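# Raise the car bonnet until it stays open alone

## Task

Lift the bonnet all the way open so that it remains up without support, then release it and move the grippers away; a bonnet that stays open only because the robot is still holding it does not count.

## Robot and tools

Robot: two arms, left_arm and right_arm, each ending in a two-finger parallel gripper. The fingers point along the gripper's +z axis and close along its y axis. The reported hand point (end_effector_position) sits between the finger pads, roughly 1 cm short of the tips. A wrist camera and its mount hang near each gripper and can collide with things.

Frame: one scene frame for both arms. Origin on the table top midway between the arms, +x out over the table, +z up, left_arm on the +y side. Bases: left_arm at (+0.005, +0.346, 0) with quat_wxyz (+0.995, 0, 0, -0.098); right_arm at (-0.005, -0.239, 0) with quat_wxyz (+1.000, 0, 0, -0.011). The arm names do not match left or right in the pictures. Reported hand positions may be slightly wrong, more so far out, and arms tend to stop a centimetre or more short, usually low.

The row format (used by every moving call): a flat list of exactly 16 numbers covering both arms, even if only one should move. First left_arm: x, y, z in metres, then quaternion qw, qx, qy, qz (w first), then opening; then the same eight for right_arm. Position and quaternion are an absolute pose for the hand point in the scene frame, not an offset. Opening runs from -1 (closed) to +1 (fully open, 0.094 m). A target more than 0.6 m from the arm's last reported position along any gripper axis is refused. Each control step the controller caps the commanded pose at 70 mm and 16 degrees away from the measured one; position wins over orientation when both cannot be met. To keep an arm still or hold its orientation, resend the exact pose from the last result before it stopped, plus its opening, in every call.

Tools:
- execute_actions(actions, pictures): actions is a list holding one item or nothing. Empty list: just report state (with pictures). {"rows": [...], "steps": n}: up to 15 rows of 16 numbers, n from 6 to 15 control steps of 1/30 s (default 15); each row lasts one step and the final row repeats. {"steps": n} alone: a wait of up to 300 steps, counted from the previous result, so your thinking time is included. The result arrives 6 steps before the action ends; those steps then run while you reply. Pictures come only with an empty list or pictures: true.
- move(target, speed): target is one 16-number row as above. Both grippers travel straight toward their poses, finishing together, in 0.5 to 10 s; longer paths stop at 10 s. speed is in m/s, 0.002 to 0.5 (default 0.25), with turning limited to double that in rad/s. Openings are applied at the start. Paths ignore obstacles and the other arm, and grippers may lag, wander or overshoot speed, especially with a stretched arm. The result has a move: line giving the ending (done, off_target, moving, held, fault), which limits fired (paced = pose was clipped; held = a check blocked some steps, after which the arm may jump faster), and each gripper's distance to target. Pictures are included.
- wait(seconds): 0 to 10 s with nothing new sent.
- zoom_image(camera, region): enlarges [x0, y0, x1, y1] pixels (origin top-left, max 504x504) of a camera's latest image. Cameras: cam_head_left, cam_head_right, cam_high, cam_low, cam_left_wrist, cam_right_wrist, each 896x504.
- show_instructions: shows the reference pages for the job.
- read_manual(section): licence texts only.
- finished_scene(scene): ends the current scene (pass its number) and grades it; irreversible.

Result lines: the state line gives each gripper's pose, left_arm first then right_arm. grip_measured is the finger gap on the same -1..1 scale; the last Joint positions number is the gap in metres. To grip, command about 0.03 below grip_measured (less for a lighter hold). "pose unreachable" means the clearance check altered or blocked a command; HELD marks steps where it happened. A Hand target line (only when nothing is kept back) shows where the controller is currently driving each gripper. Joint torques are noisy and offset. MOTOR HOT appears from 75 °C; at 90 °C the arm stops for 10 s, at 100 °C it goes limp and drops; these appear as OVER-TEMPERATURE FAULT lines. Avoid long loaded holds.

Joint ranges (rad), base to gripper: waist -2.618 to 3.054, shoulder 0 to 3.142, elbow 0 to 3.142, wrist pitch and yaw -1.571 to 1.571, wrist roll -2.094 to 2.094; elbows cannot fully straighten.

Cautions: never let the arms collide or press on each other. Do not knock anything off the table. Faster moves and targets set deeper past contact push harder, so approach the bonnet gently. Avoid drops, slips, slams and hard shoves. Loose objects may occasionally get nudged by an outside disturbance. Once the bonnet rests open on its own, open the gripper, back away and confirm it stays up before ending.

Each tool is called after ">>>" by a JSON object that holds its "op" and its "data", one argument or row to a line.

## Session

>>> {"op": "show_instructions", "data": {

}}

>>> {"op": "execute_actions", "data": {
  "actions": []
}}

Reference images for this scene: manual page 1, manual page 2, manual page 3, manual page 4, manual page 5, manual page 6, manual page 7, manual page 8.

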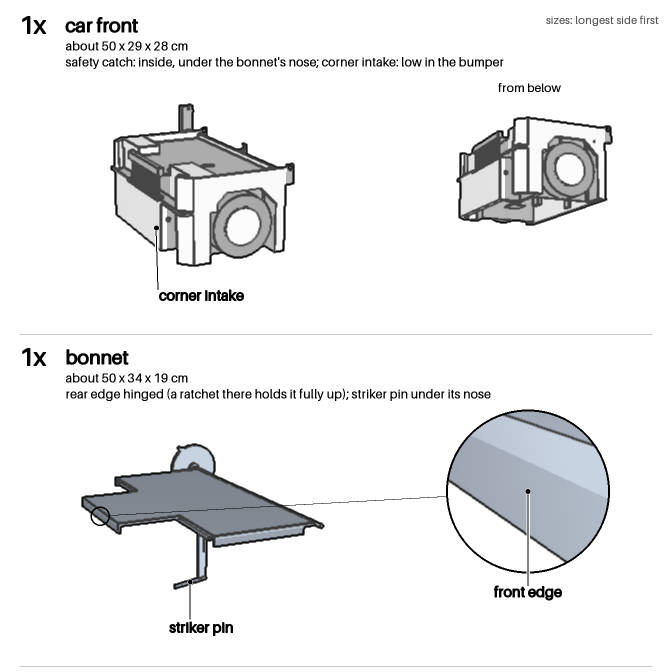

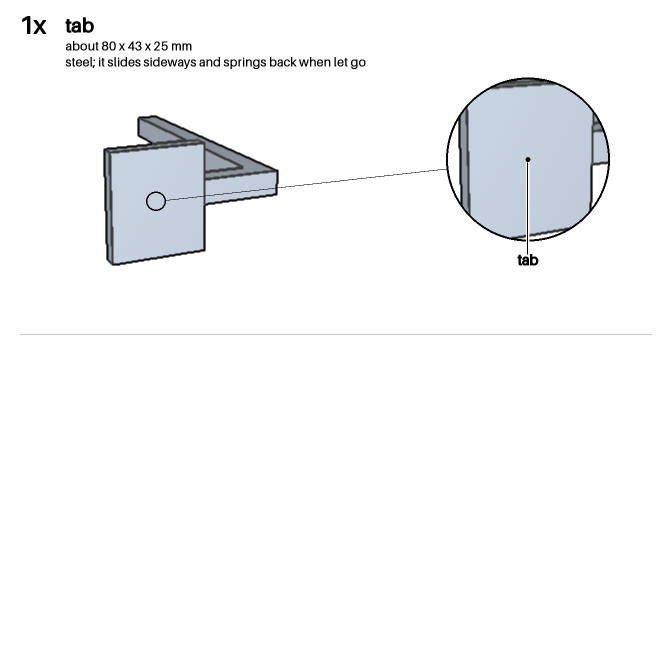

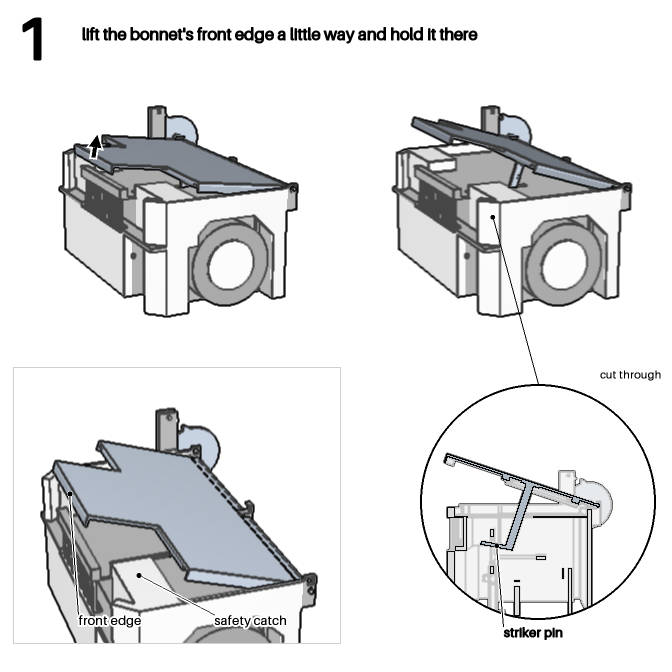

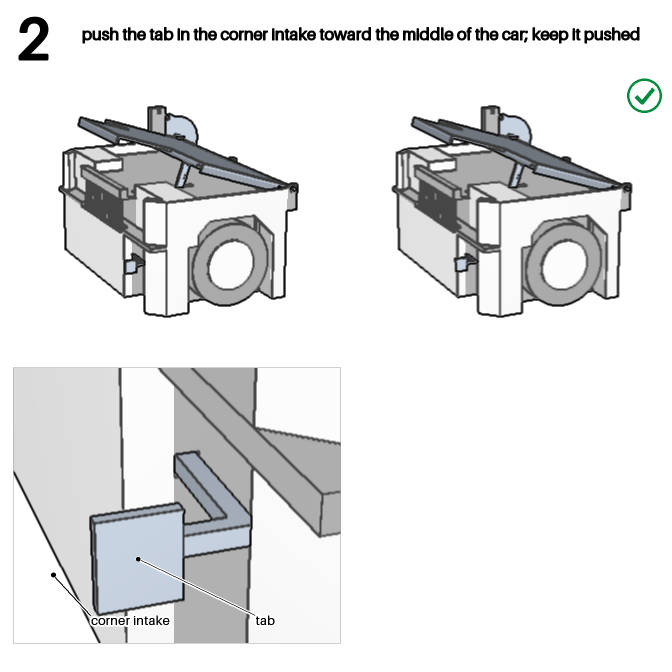

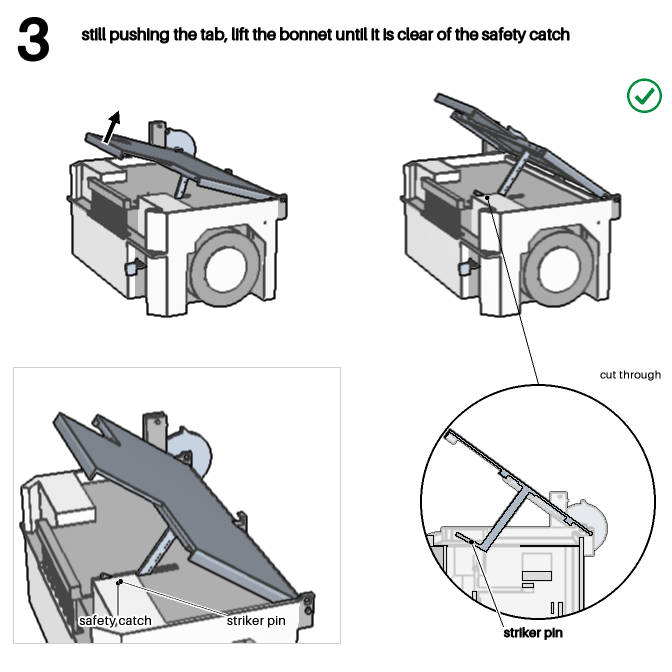

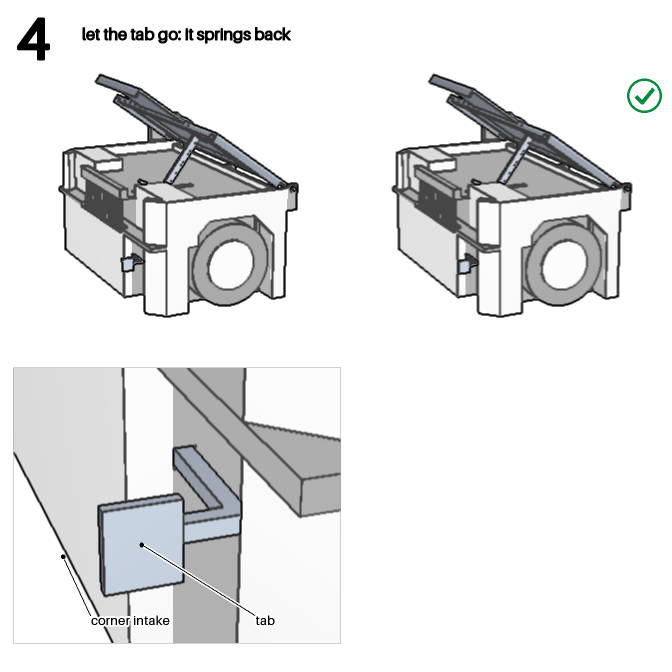

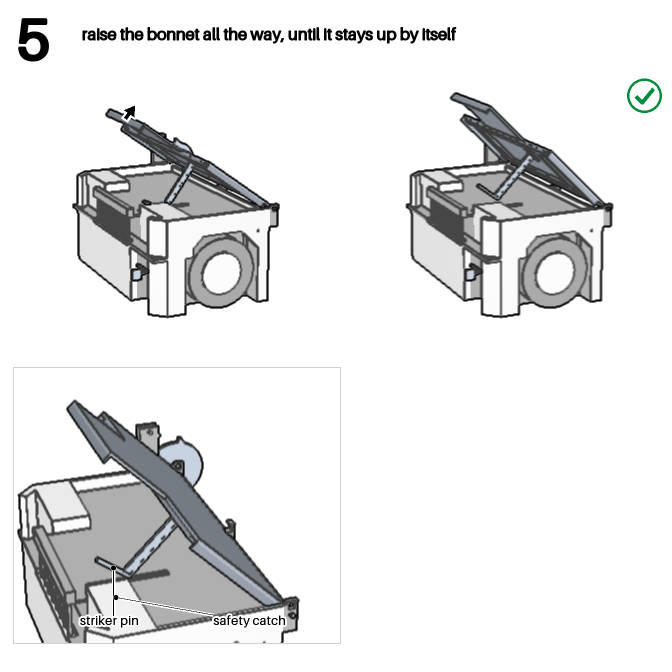

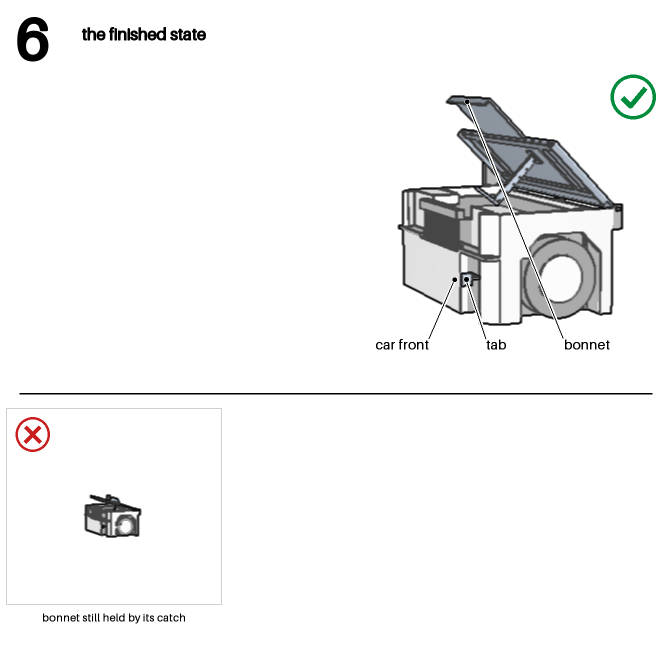

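Scene clock: 0.00 s of 4710.00 s.
left_arm: end_effector_position=(+0.1992, +0.0487, +0.1468) grip_measured=+1.000 end_effector_quat_wxyz=(+0.544, +0.663, +0.475, +0.198) | right_arm: end_effector_position=(+0.0429, -0.1491, +0.1026) grip_measured=+1.000 end_effector_quat_wxyz=(-0.170, -0.091, +0.979, +0.066)
Joint positions: left_arm=[-1.111  1.228  0.435  0.362 -0.659  1.024  0.094] | right_arm=[ 0.597  1.085  0.785 -1.518 -0.274  0.355  0.094]
Joint velocities: left_arm=[ 0.012 -0.017 -0.002 -0.007 -0.066  0.022  0.   ] | right_arm=[-0.022  0.012 -0.022 -0.007 -0.081 -0.022  0.   ]
Joint torques (N m, as the arm reports them, + toward a larger angle): no reading
Motor temperatures (°C, as the motors report them): left_arm=[25 27 25 28 23 25] | right_arm=[23 26 26 28 24 26]
Hand target (left_arm): +0.200, +0.047, +0.153; +0.551, +0.656, +0.478, +0.195
Hand target (right_arm): +0.044, -0.148, +0.104; -0.165, -0.092, +0.979, +0.070

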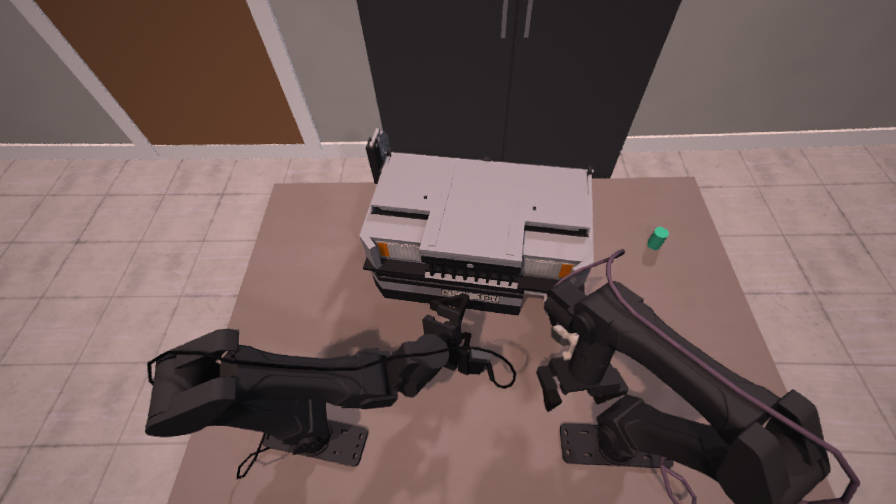

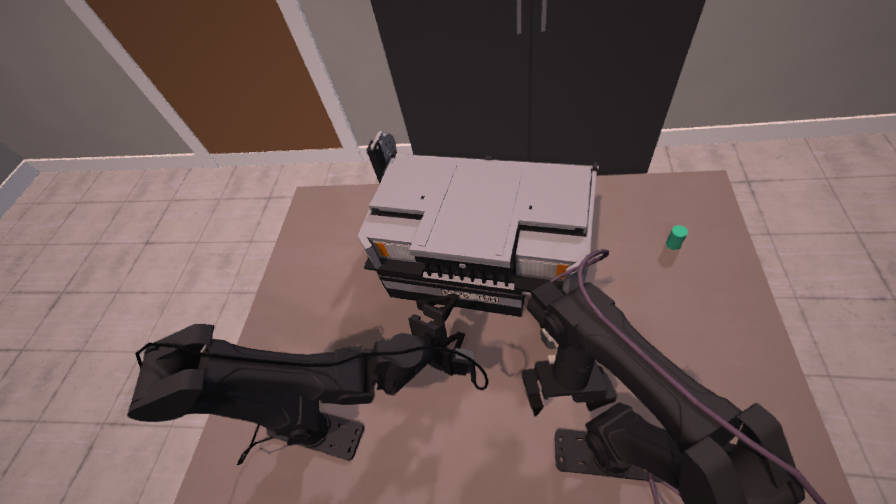

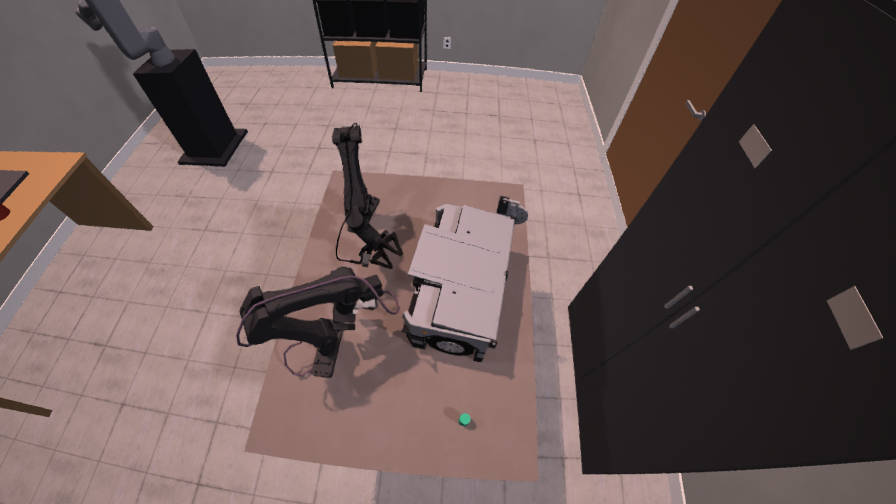

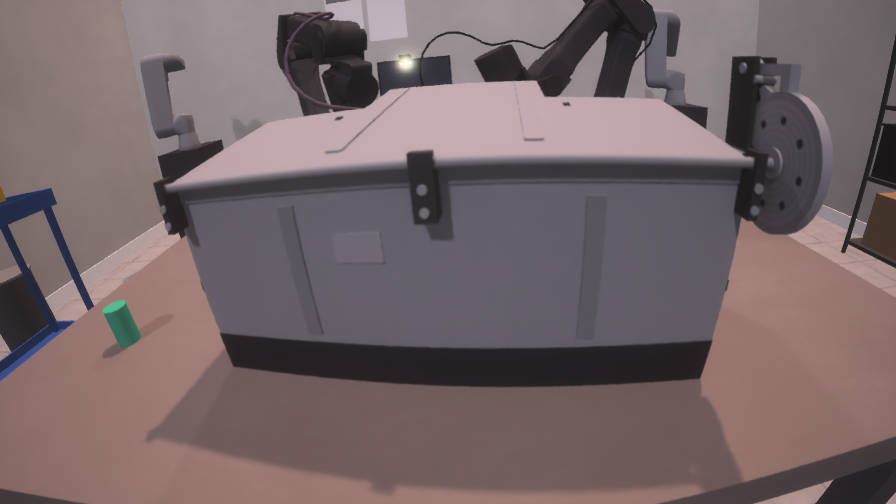

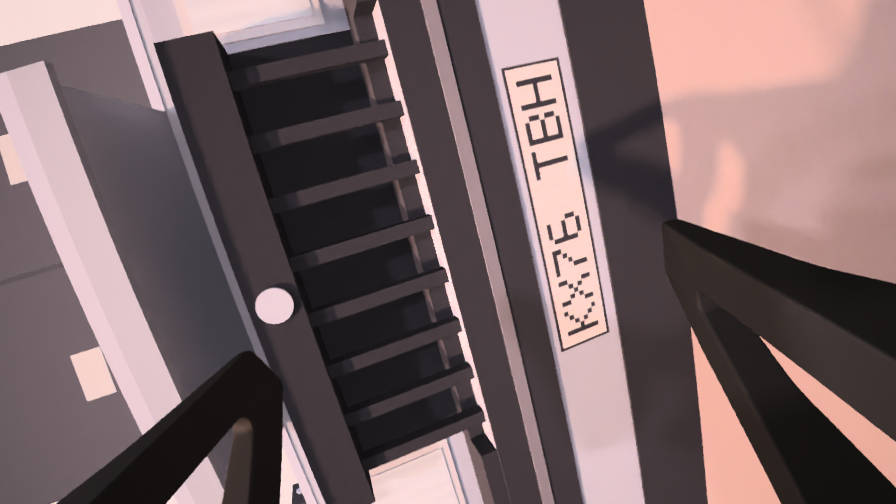

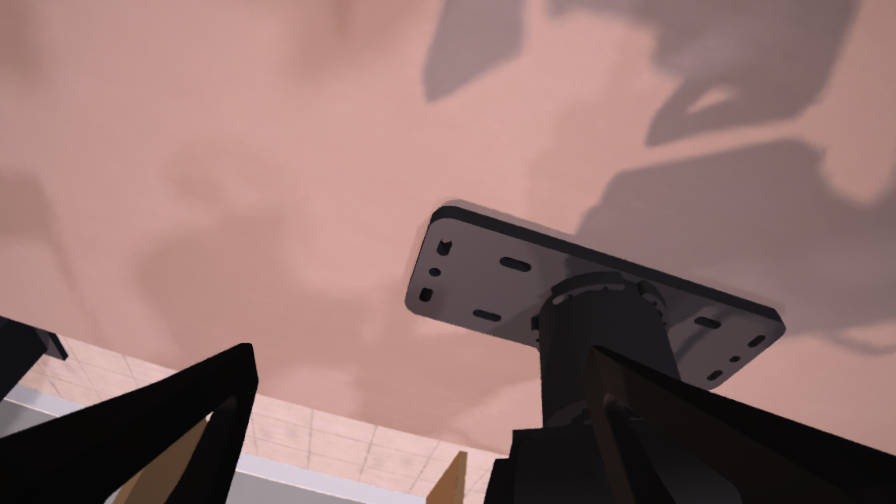

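>>> {"op": "move", "data": {
  "target": [0.21,0.07,0.22,0.707,0,0.707,0,0.55,0.14,-0.17,0.13,0.35,-0.15,0.92,0.08,-1],
  "speed": 0.4
}}

>>> {"op": "move", "data": {
  "target": [0.245,0.06,0.25,0.5,-0.5,0.5,-0.5,0.55,0.22,-0.162,0.11,0.492,-0.15,0.853,0.087,-1],
  "speed": 0.4
}}

Scene clock: 3.00 s of 4710.00 s.
left_arm: end_effector_position=(+0.2131, +0.0773, +0.2164) grip_measured=+0.553 end_effector_quat_wxyz=(+0.709, +0.010, +0.705, +0.011) | right_arm: end_effector_position=(+0.1419, -0.1687, +0.1266) grip_measured=-0.989 end_effector_quat_wxyz=(+0.346, -0.156, +0.922, +0.082)
Joint positions: left_arm=[-1.267  1.555  0.567  1.048 -1.465  0.09   0.073] | right_arm=[ 0.566  0.334  0.534 -1.05   0.095  0.171  0.001]
Joint velocities: left_arm=[ 0.007 -0.012  0.002 -0.066  0.007 -0.022 -0.001] | right_arm=[-0.017  0.002 -0.007  0.037 -0.095 -0.051 -0.   ]
Joint torques (N m, as the arm reports them, + toward a larger angle): left_arm=[-0.72 -4.61  6.77  1.26  0.01 -0.14] | right_arm=[-0.9   1.81  6.08  1.7   0.07 -0.07]
Motor temperatures (°C, as the motors report them): left_arm=[25 27 26 29 23 25] | right_arm=[23 26 26 28 24 26]
Hand target (left_arm): +0.211, +0.070, +0.222; +0.710, +0.001, +0.705, +0.001
Hand target (right_arm): +0.143, -0.169, +0.123; +0.350, -0.155, +0.920, +0.083
Off the commanded pose (left_arm): 0.009 m, 2 deg.
Off the commanded pose (right_arm): 0.004 m, 1 deg.
Kept back: nothing.
move: done

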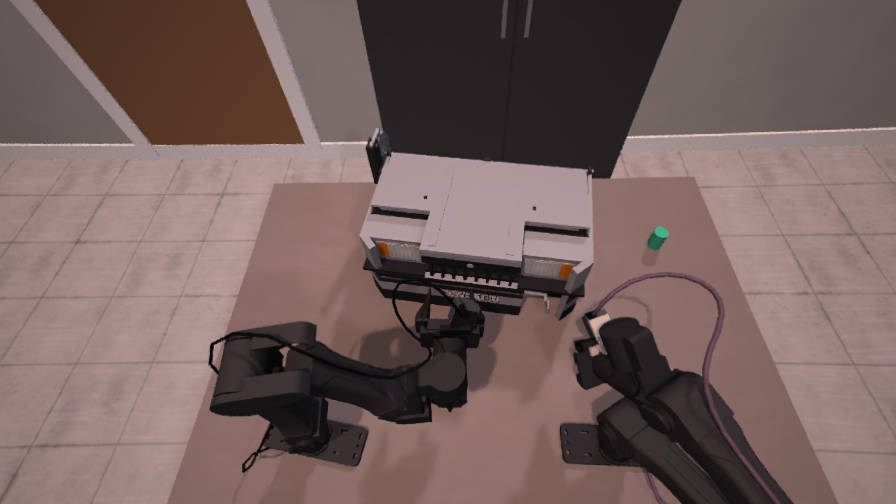

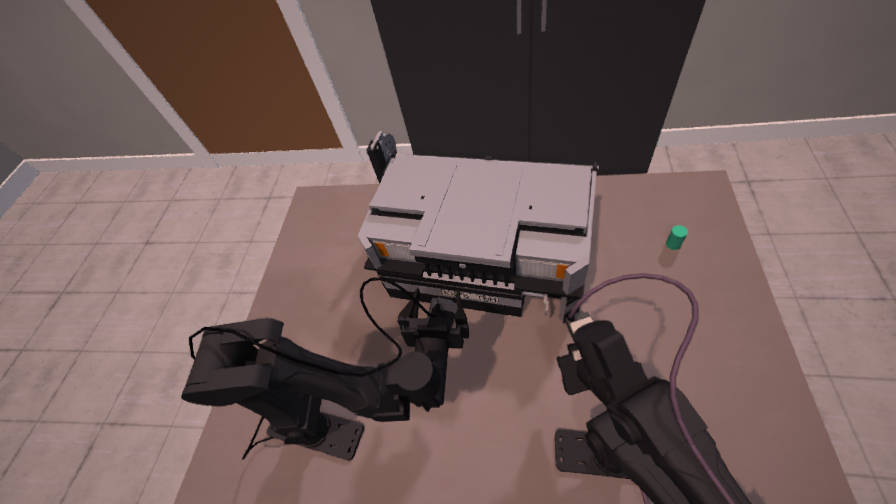

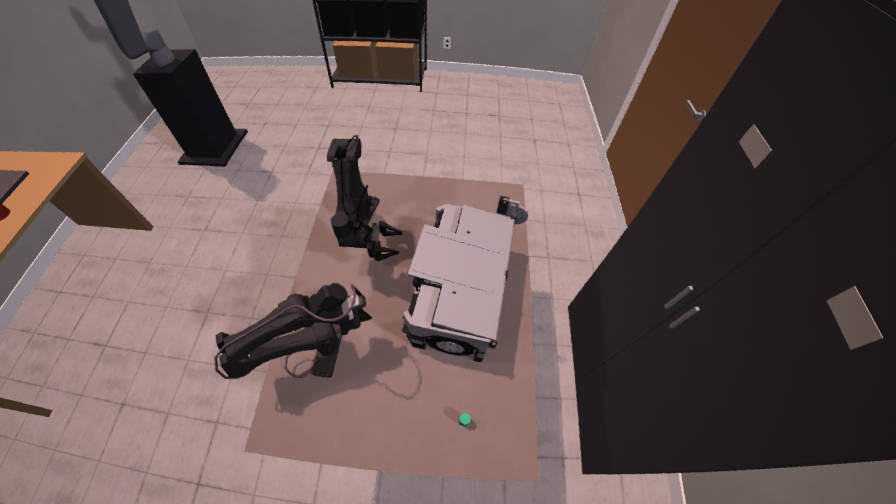

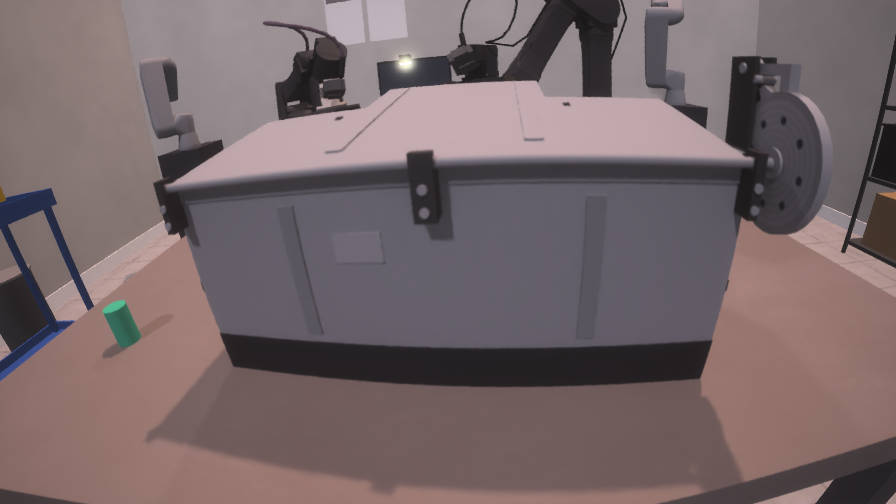

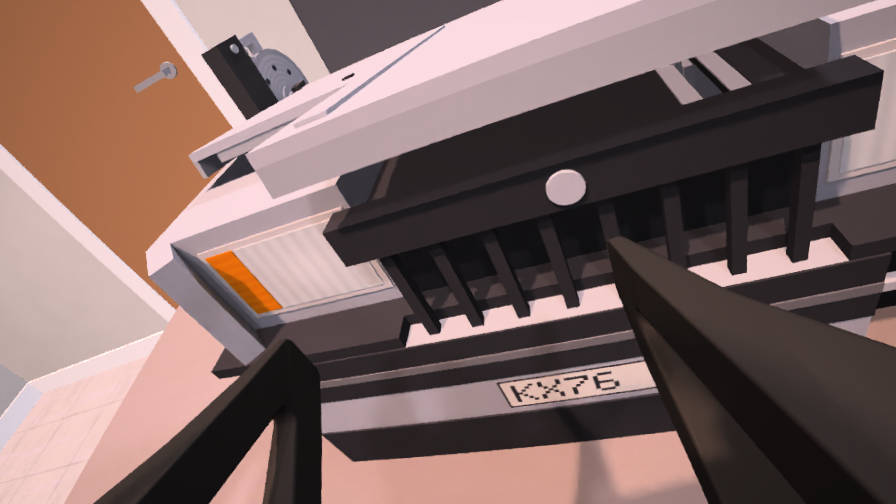

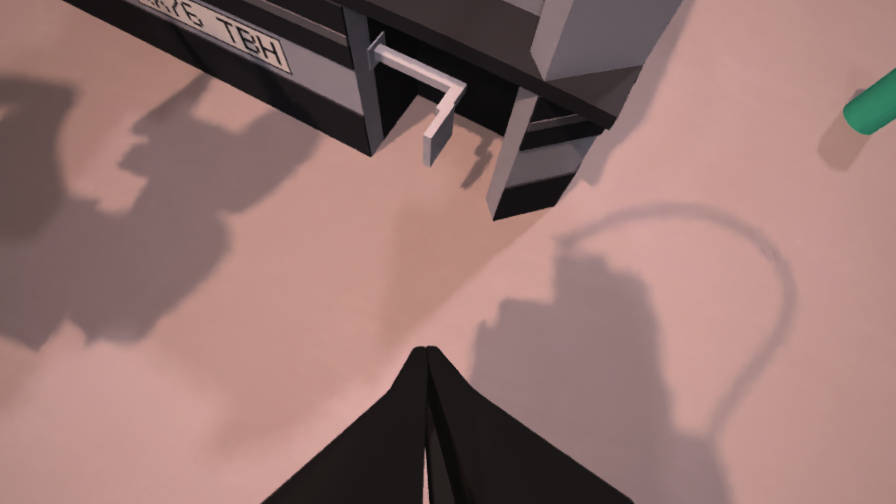

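Scene clock: 5.93 s of 4710.00 s.
left_arm: end_effector_position=(+0.2413, +0.0609, +0.2369) grip_measured=+0.552 end_effector_quat_wxyz=(+0.509, -0.491, +0.506, -0.495) | right_arm: end_effector_position=(+0.2199, -0.1608, +0.1162) grip_measured=-0.989 end_effector_quat_wxyz=(+0.499, -0.150, +0.848, +0.094)
Joint positions: left_arm=[-1.177  1.56   0.687  0.908 -1.37  -1.508  0.073] | right_arm=[ 0.296  0.334  0.219 -0.391 -0.076 -0.031  0.001]
Joint velocities: left_arm=[-0.017 -0.027  0.012 -0.183 -0.022 -0.168  0.001] | right_arm=[ 0.002  0.007  0.007 -0.066 -0.007 -0.066  0.   ]
Joint torques (N m, as the arm reports them, + toward a larger angle): left_arm=[ 0.99 -7.93  7.12  1.22  0.13 -0.01] | right_arm=[-0.91  3.11  7.32  2.06 -0.07 -0.06]
Motor temperatures (°C, as the motors report them): left_arm=[25 27 26 29 23 25] | right_arm=[23 26 26 29 24 26]
Hand target (left_arm): +0.245, +0.061, +0.250; +0.502, -0.498, +0.498, -0.502
Hand target (right_arm): +0.220, -0.162, +0.108; +0.492, -0.149, +0.853, +0.092
Off the commanded pose (left_arm): 0.014 m, 2 deg.
Off the commanded pose (right_arm): 0.006 m, 1 deg.
Kept back: nothing.
move: off_target (left_arm)

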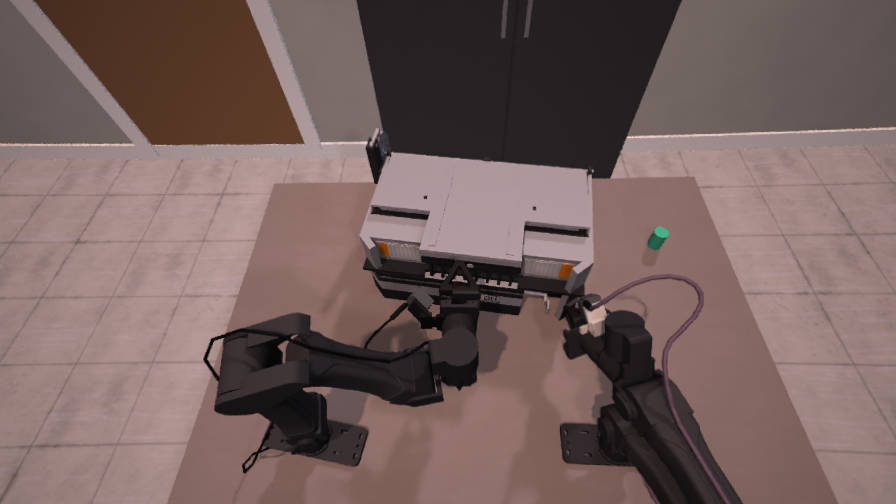

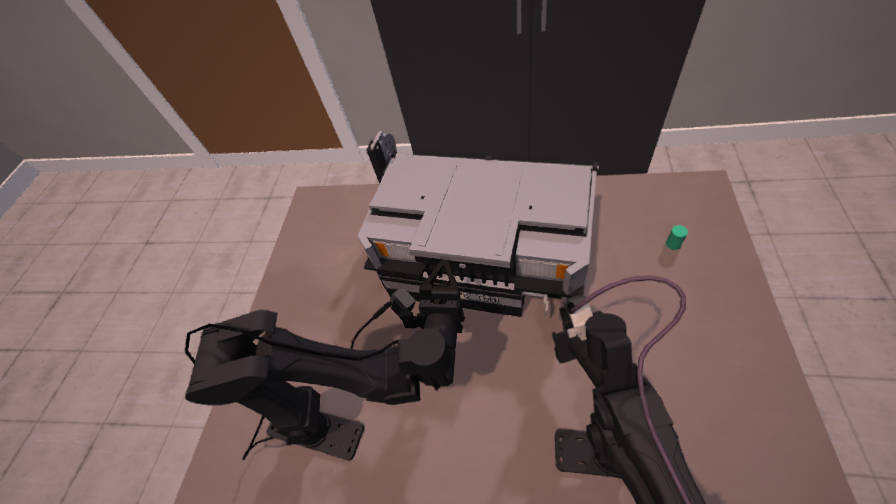

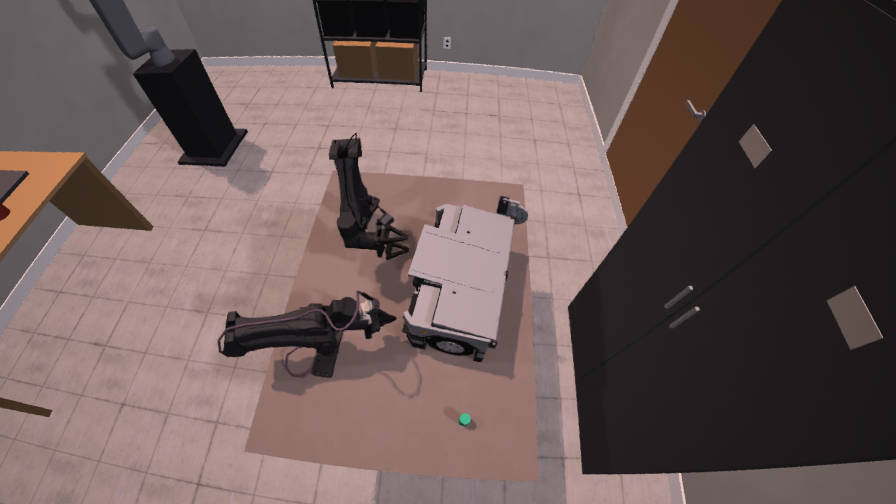

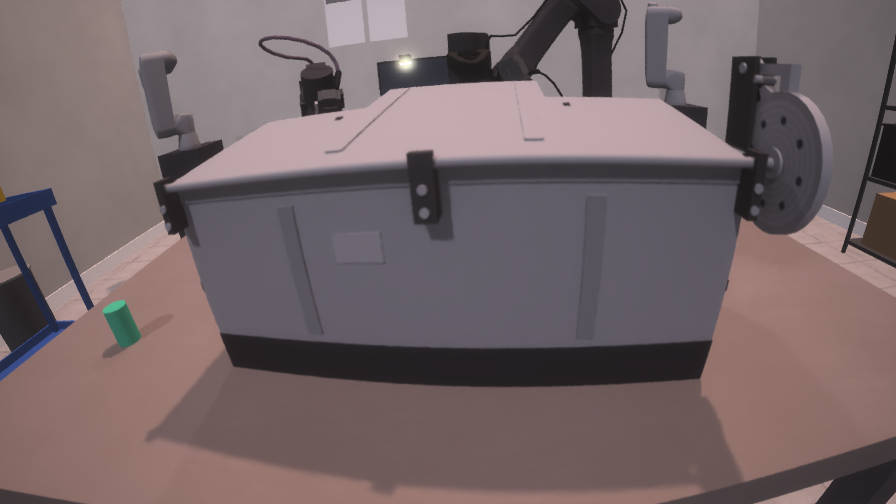

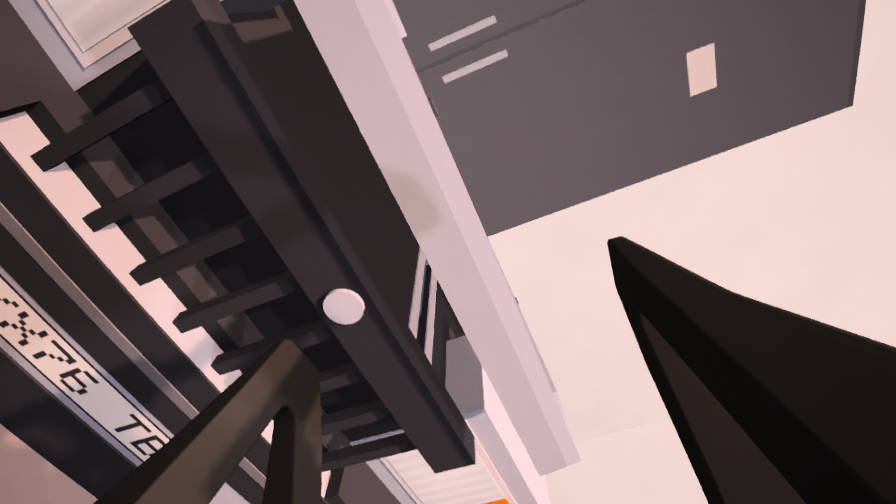

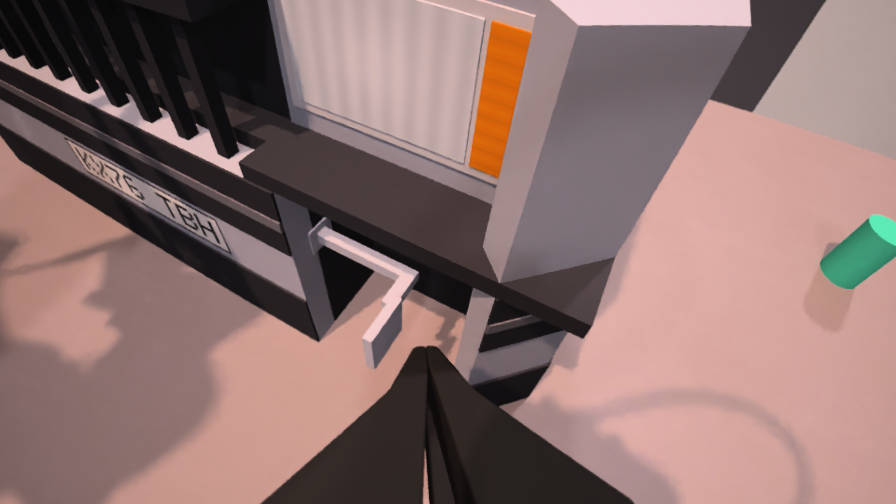

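>>> {"op": "move", "data": {
  "target": [0.25,0.06,0.262,0.5,-0.5,0.5,-0.5,0.55,0.245,-0.153,0.095,0.492,-0.15,0.853,0.087,-1],
  "speed": 0.08
}}

Scene clock: 7.63 s of 4710.00 s.
left_arm: end_effector_position=(+0.2469, +0.0600, +0.2461) grip_measured=+0.552 end_effector_quat_wxyz=(+0.507, -0.491, +0.510, -0.491) | right_arm: end_effector_position=(+0.2458, -0.1555, +0.1028) grip_measured=-0.989 end_effector_quat_wxyz=(+0.499, -0.147, +0.849, +0.086)
Joint positions: left_arm=[-1.158  1.529  0.727  0.786 -1.351 -1.551  0.073] | right_arm=[ 0.303  0.572  0.182 -0.119 -0.055 -0.031  0.001]
Joint velocities: left_arm=[ 0.012  0.002 -0.002  0.066  0.051  0.007  0.   ] | right_arm=[-0.012 -0.002 -0.002  0.007  0.066  0.051 -0.   ]
Joint torques (N m, as the arm reports them, + toward a larger angle): left_arm=[ 0.86 -7.89  7.34  1.25  0.05 -0.03] | right_arm=[0.85 1.92 7.55 2.04 0.02 0.01]
Motor temperatures (°C, as the motors report them): left_arm=[25 27 26 29 23 25] | right_arm=[23 26 27 29 24 26]
Hand target (left_arm): +0.250, +0.060, +0.262; +0.501, -0.499, +0.499, -0.501
Hand target (right_arm): +0.243, -0.154, +0.095; +0.492, -0.150, +0.853, +0.087
Off the commanded pose (left_arm): 0.016 m, 2 deg.
Off the commanded pose (right_arm): 0.008 m, 1 deg.
Kept back: nothing.
move: off_target (left_arm)

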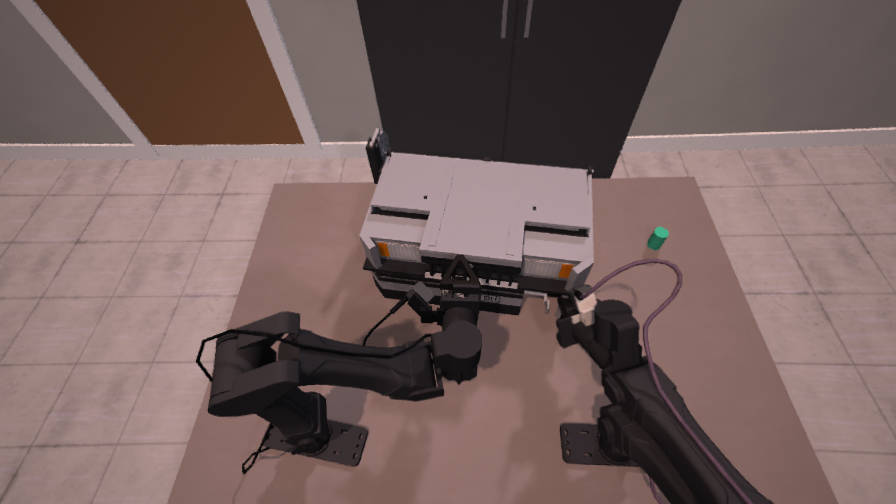

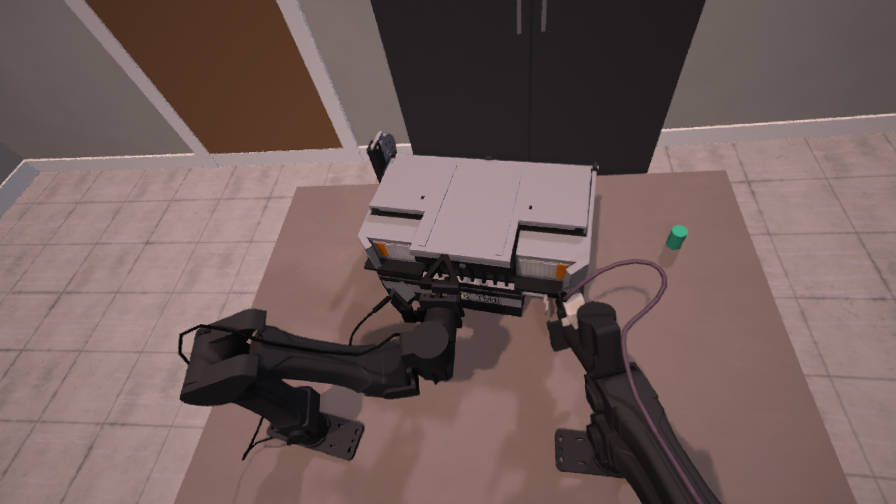

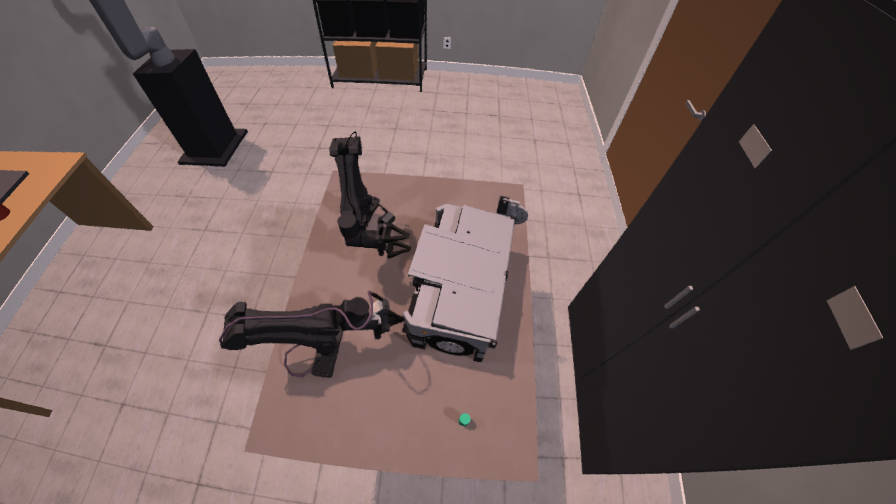

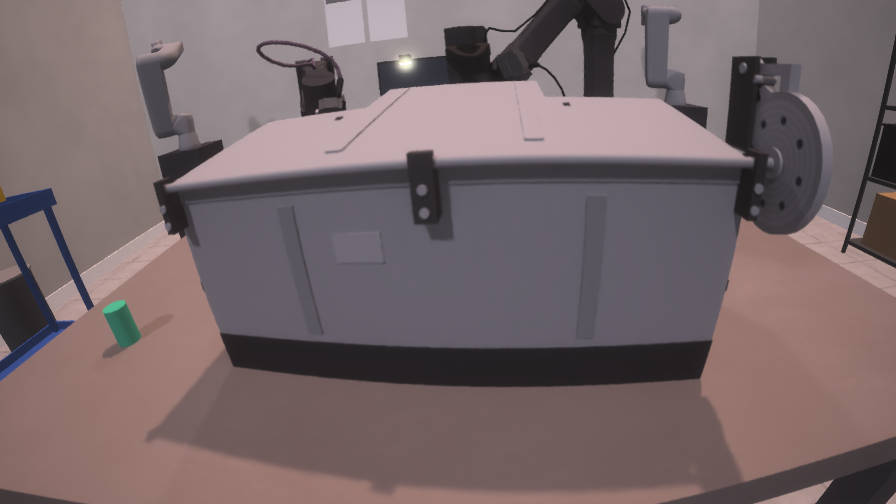

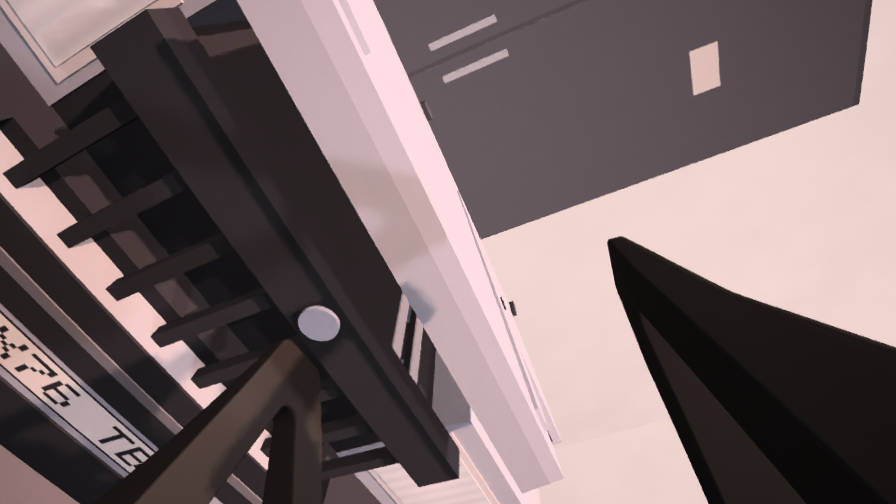

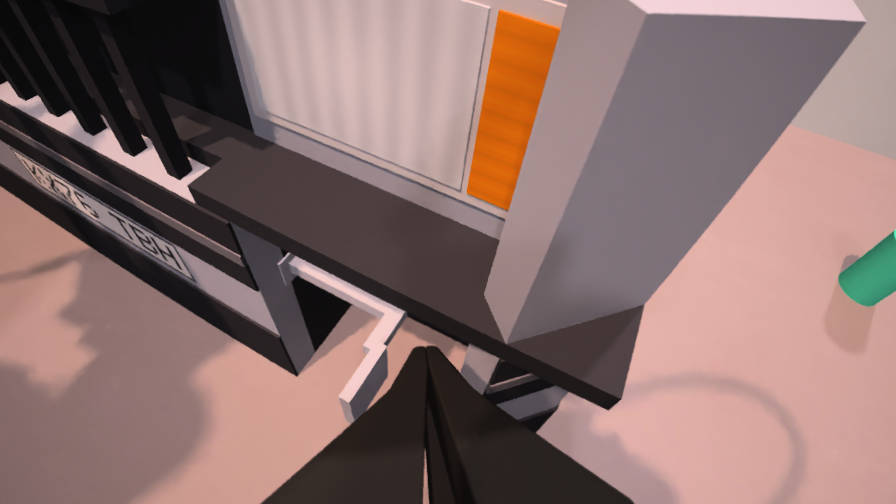

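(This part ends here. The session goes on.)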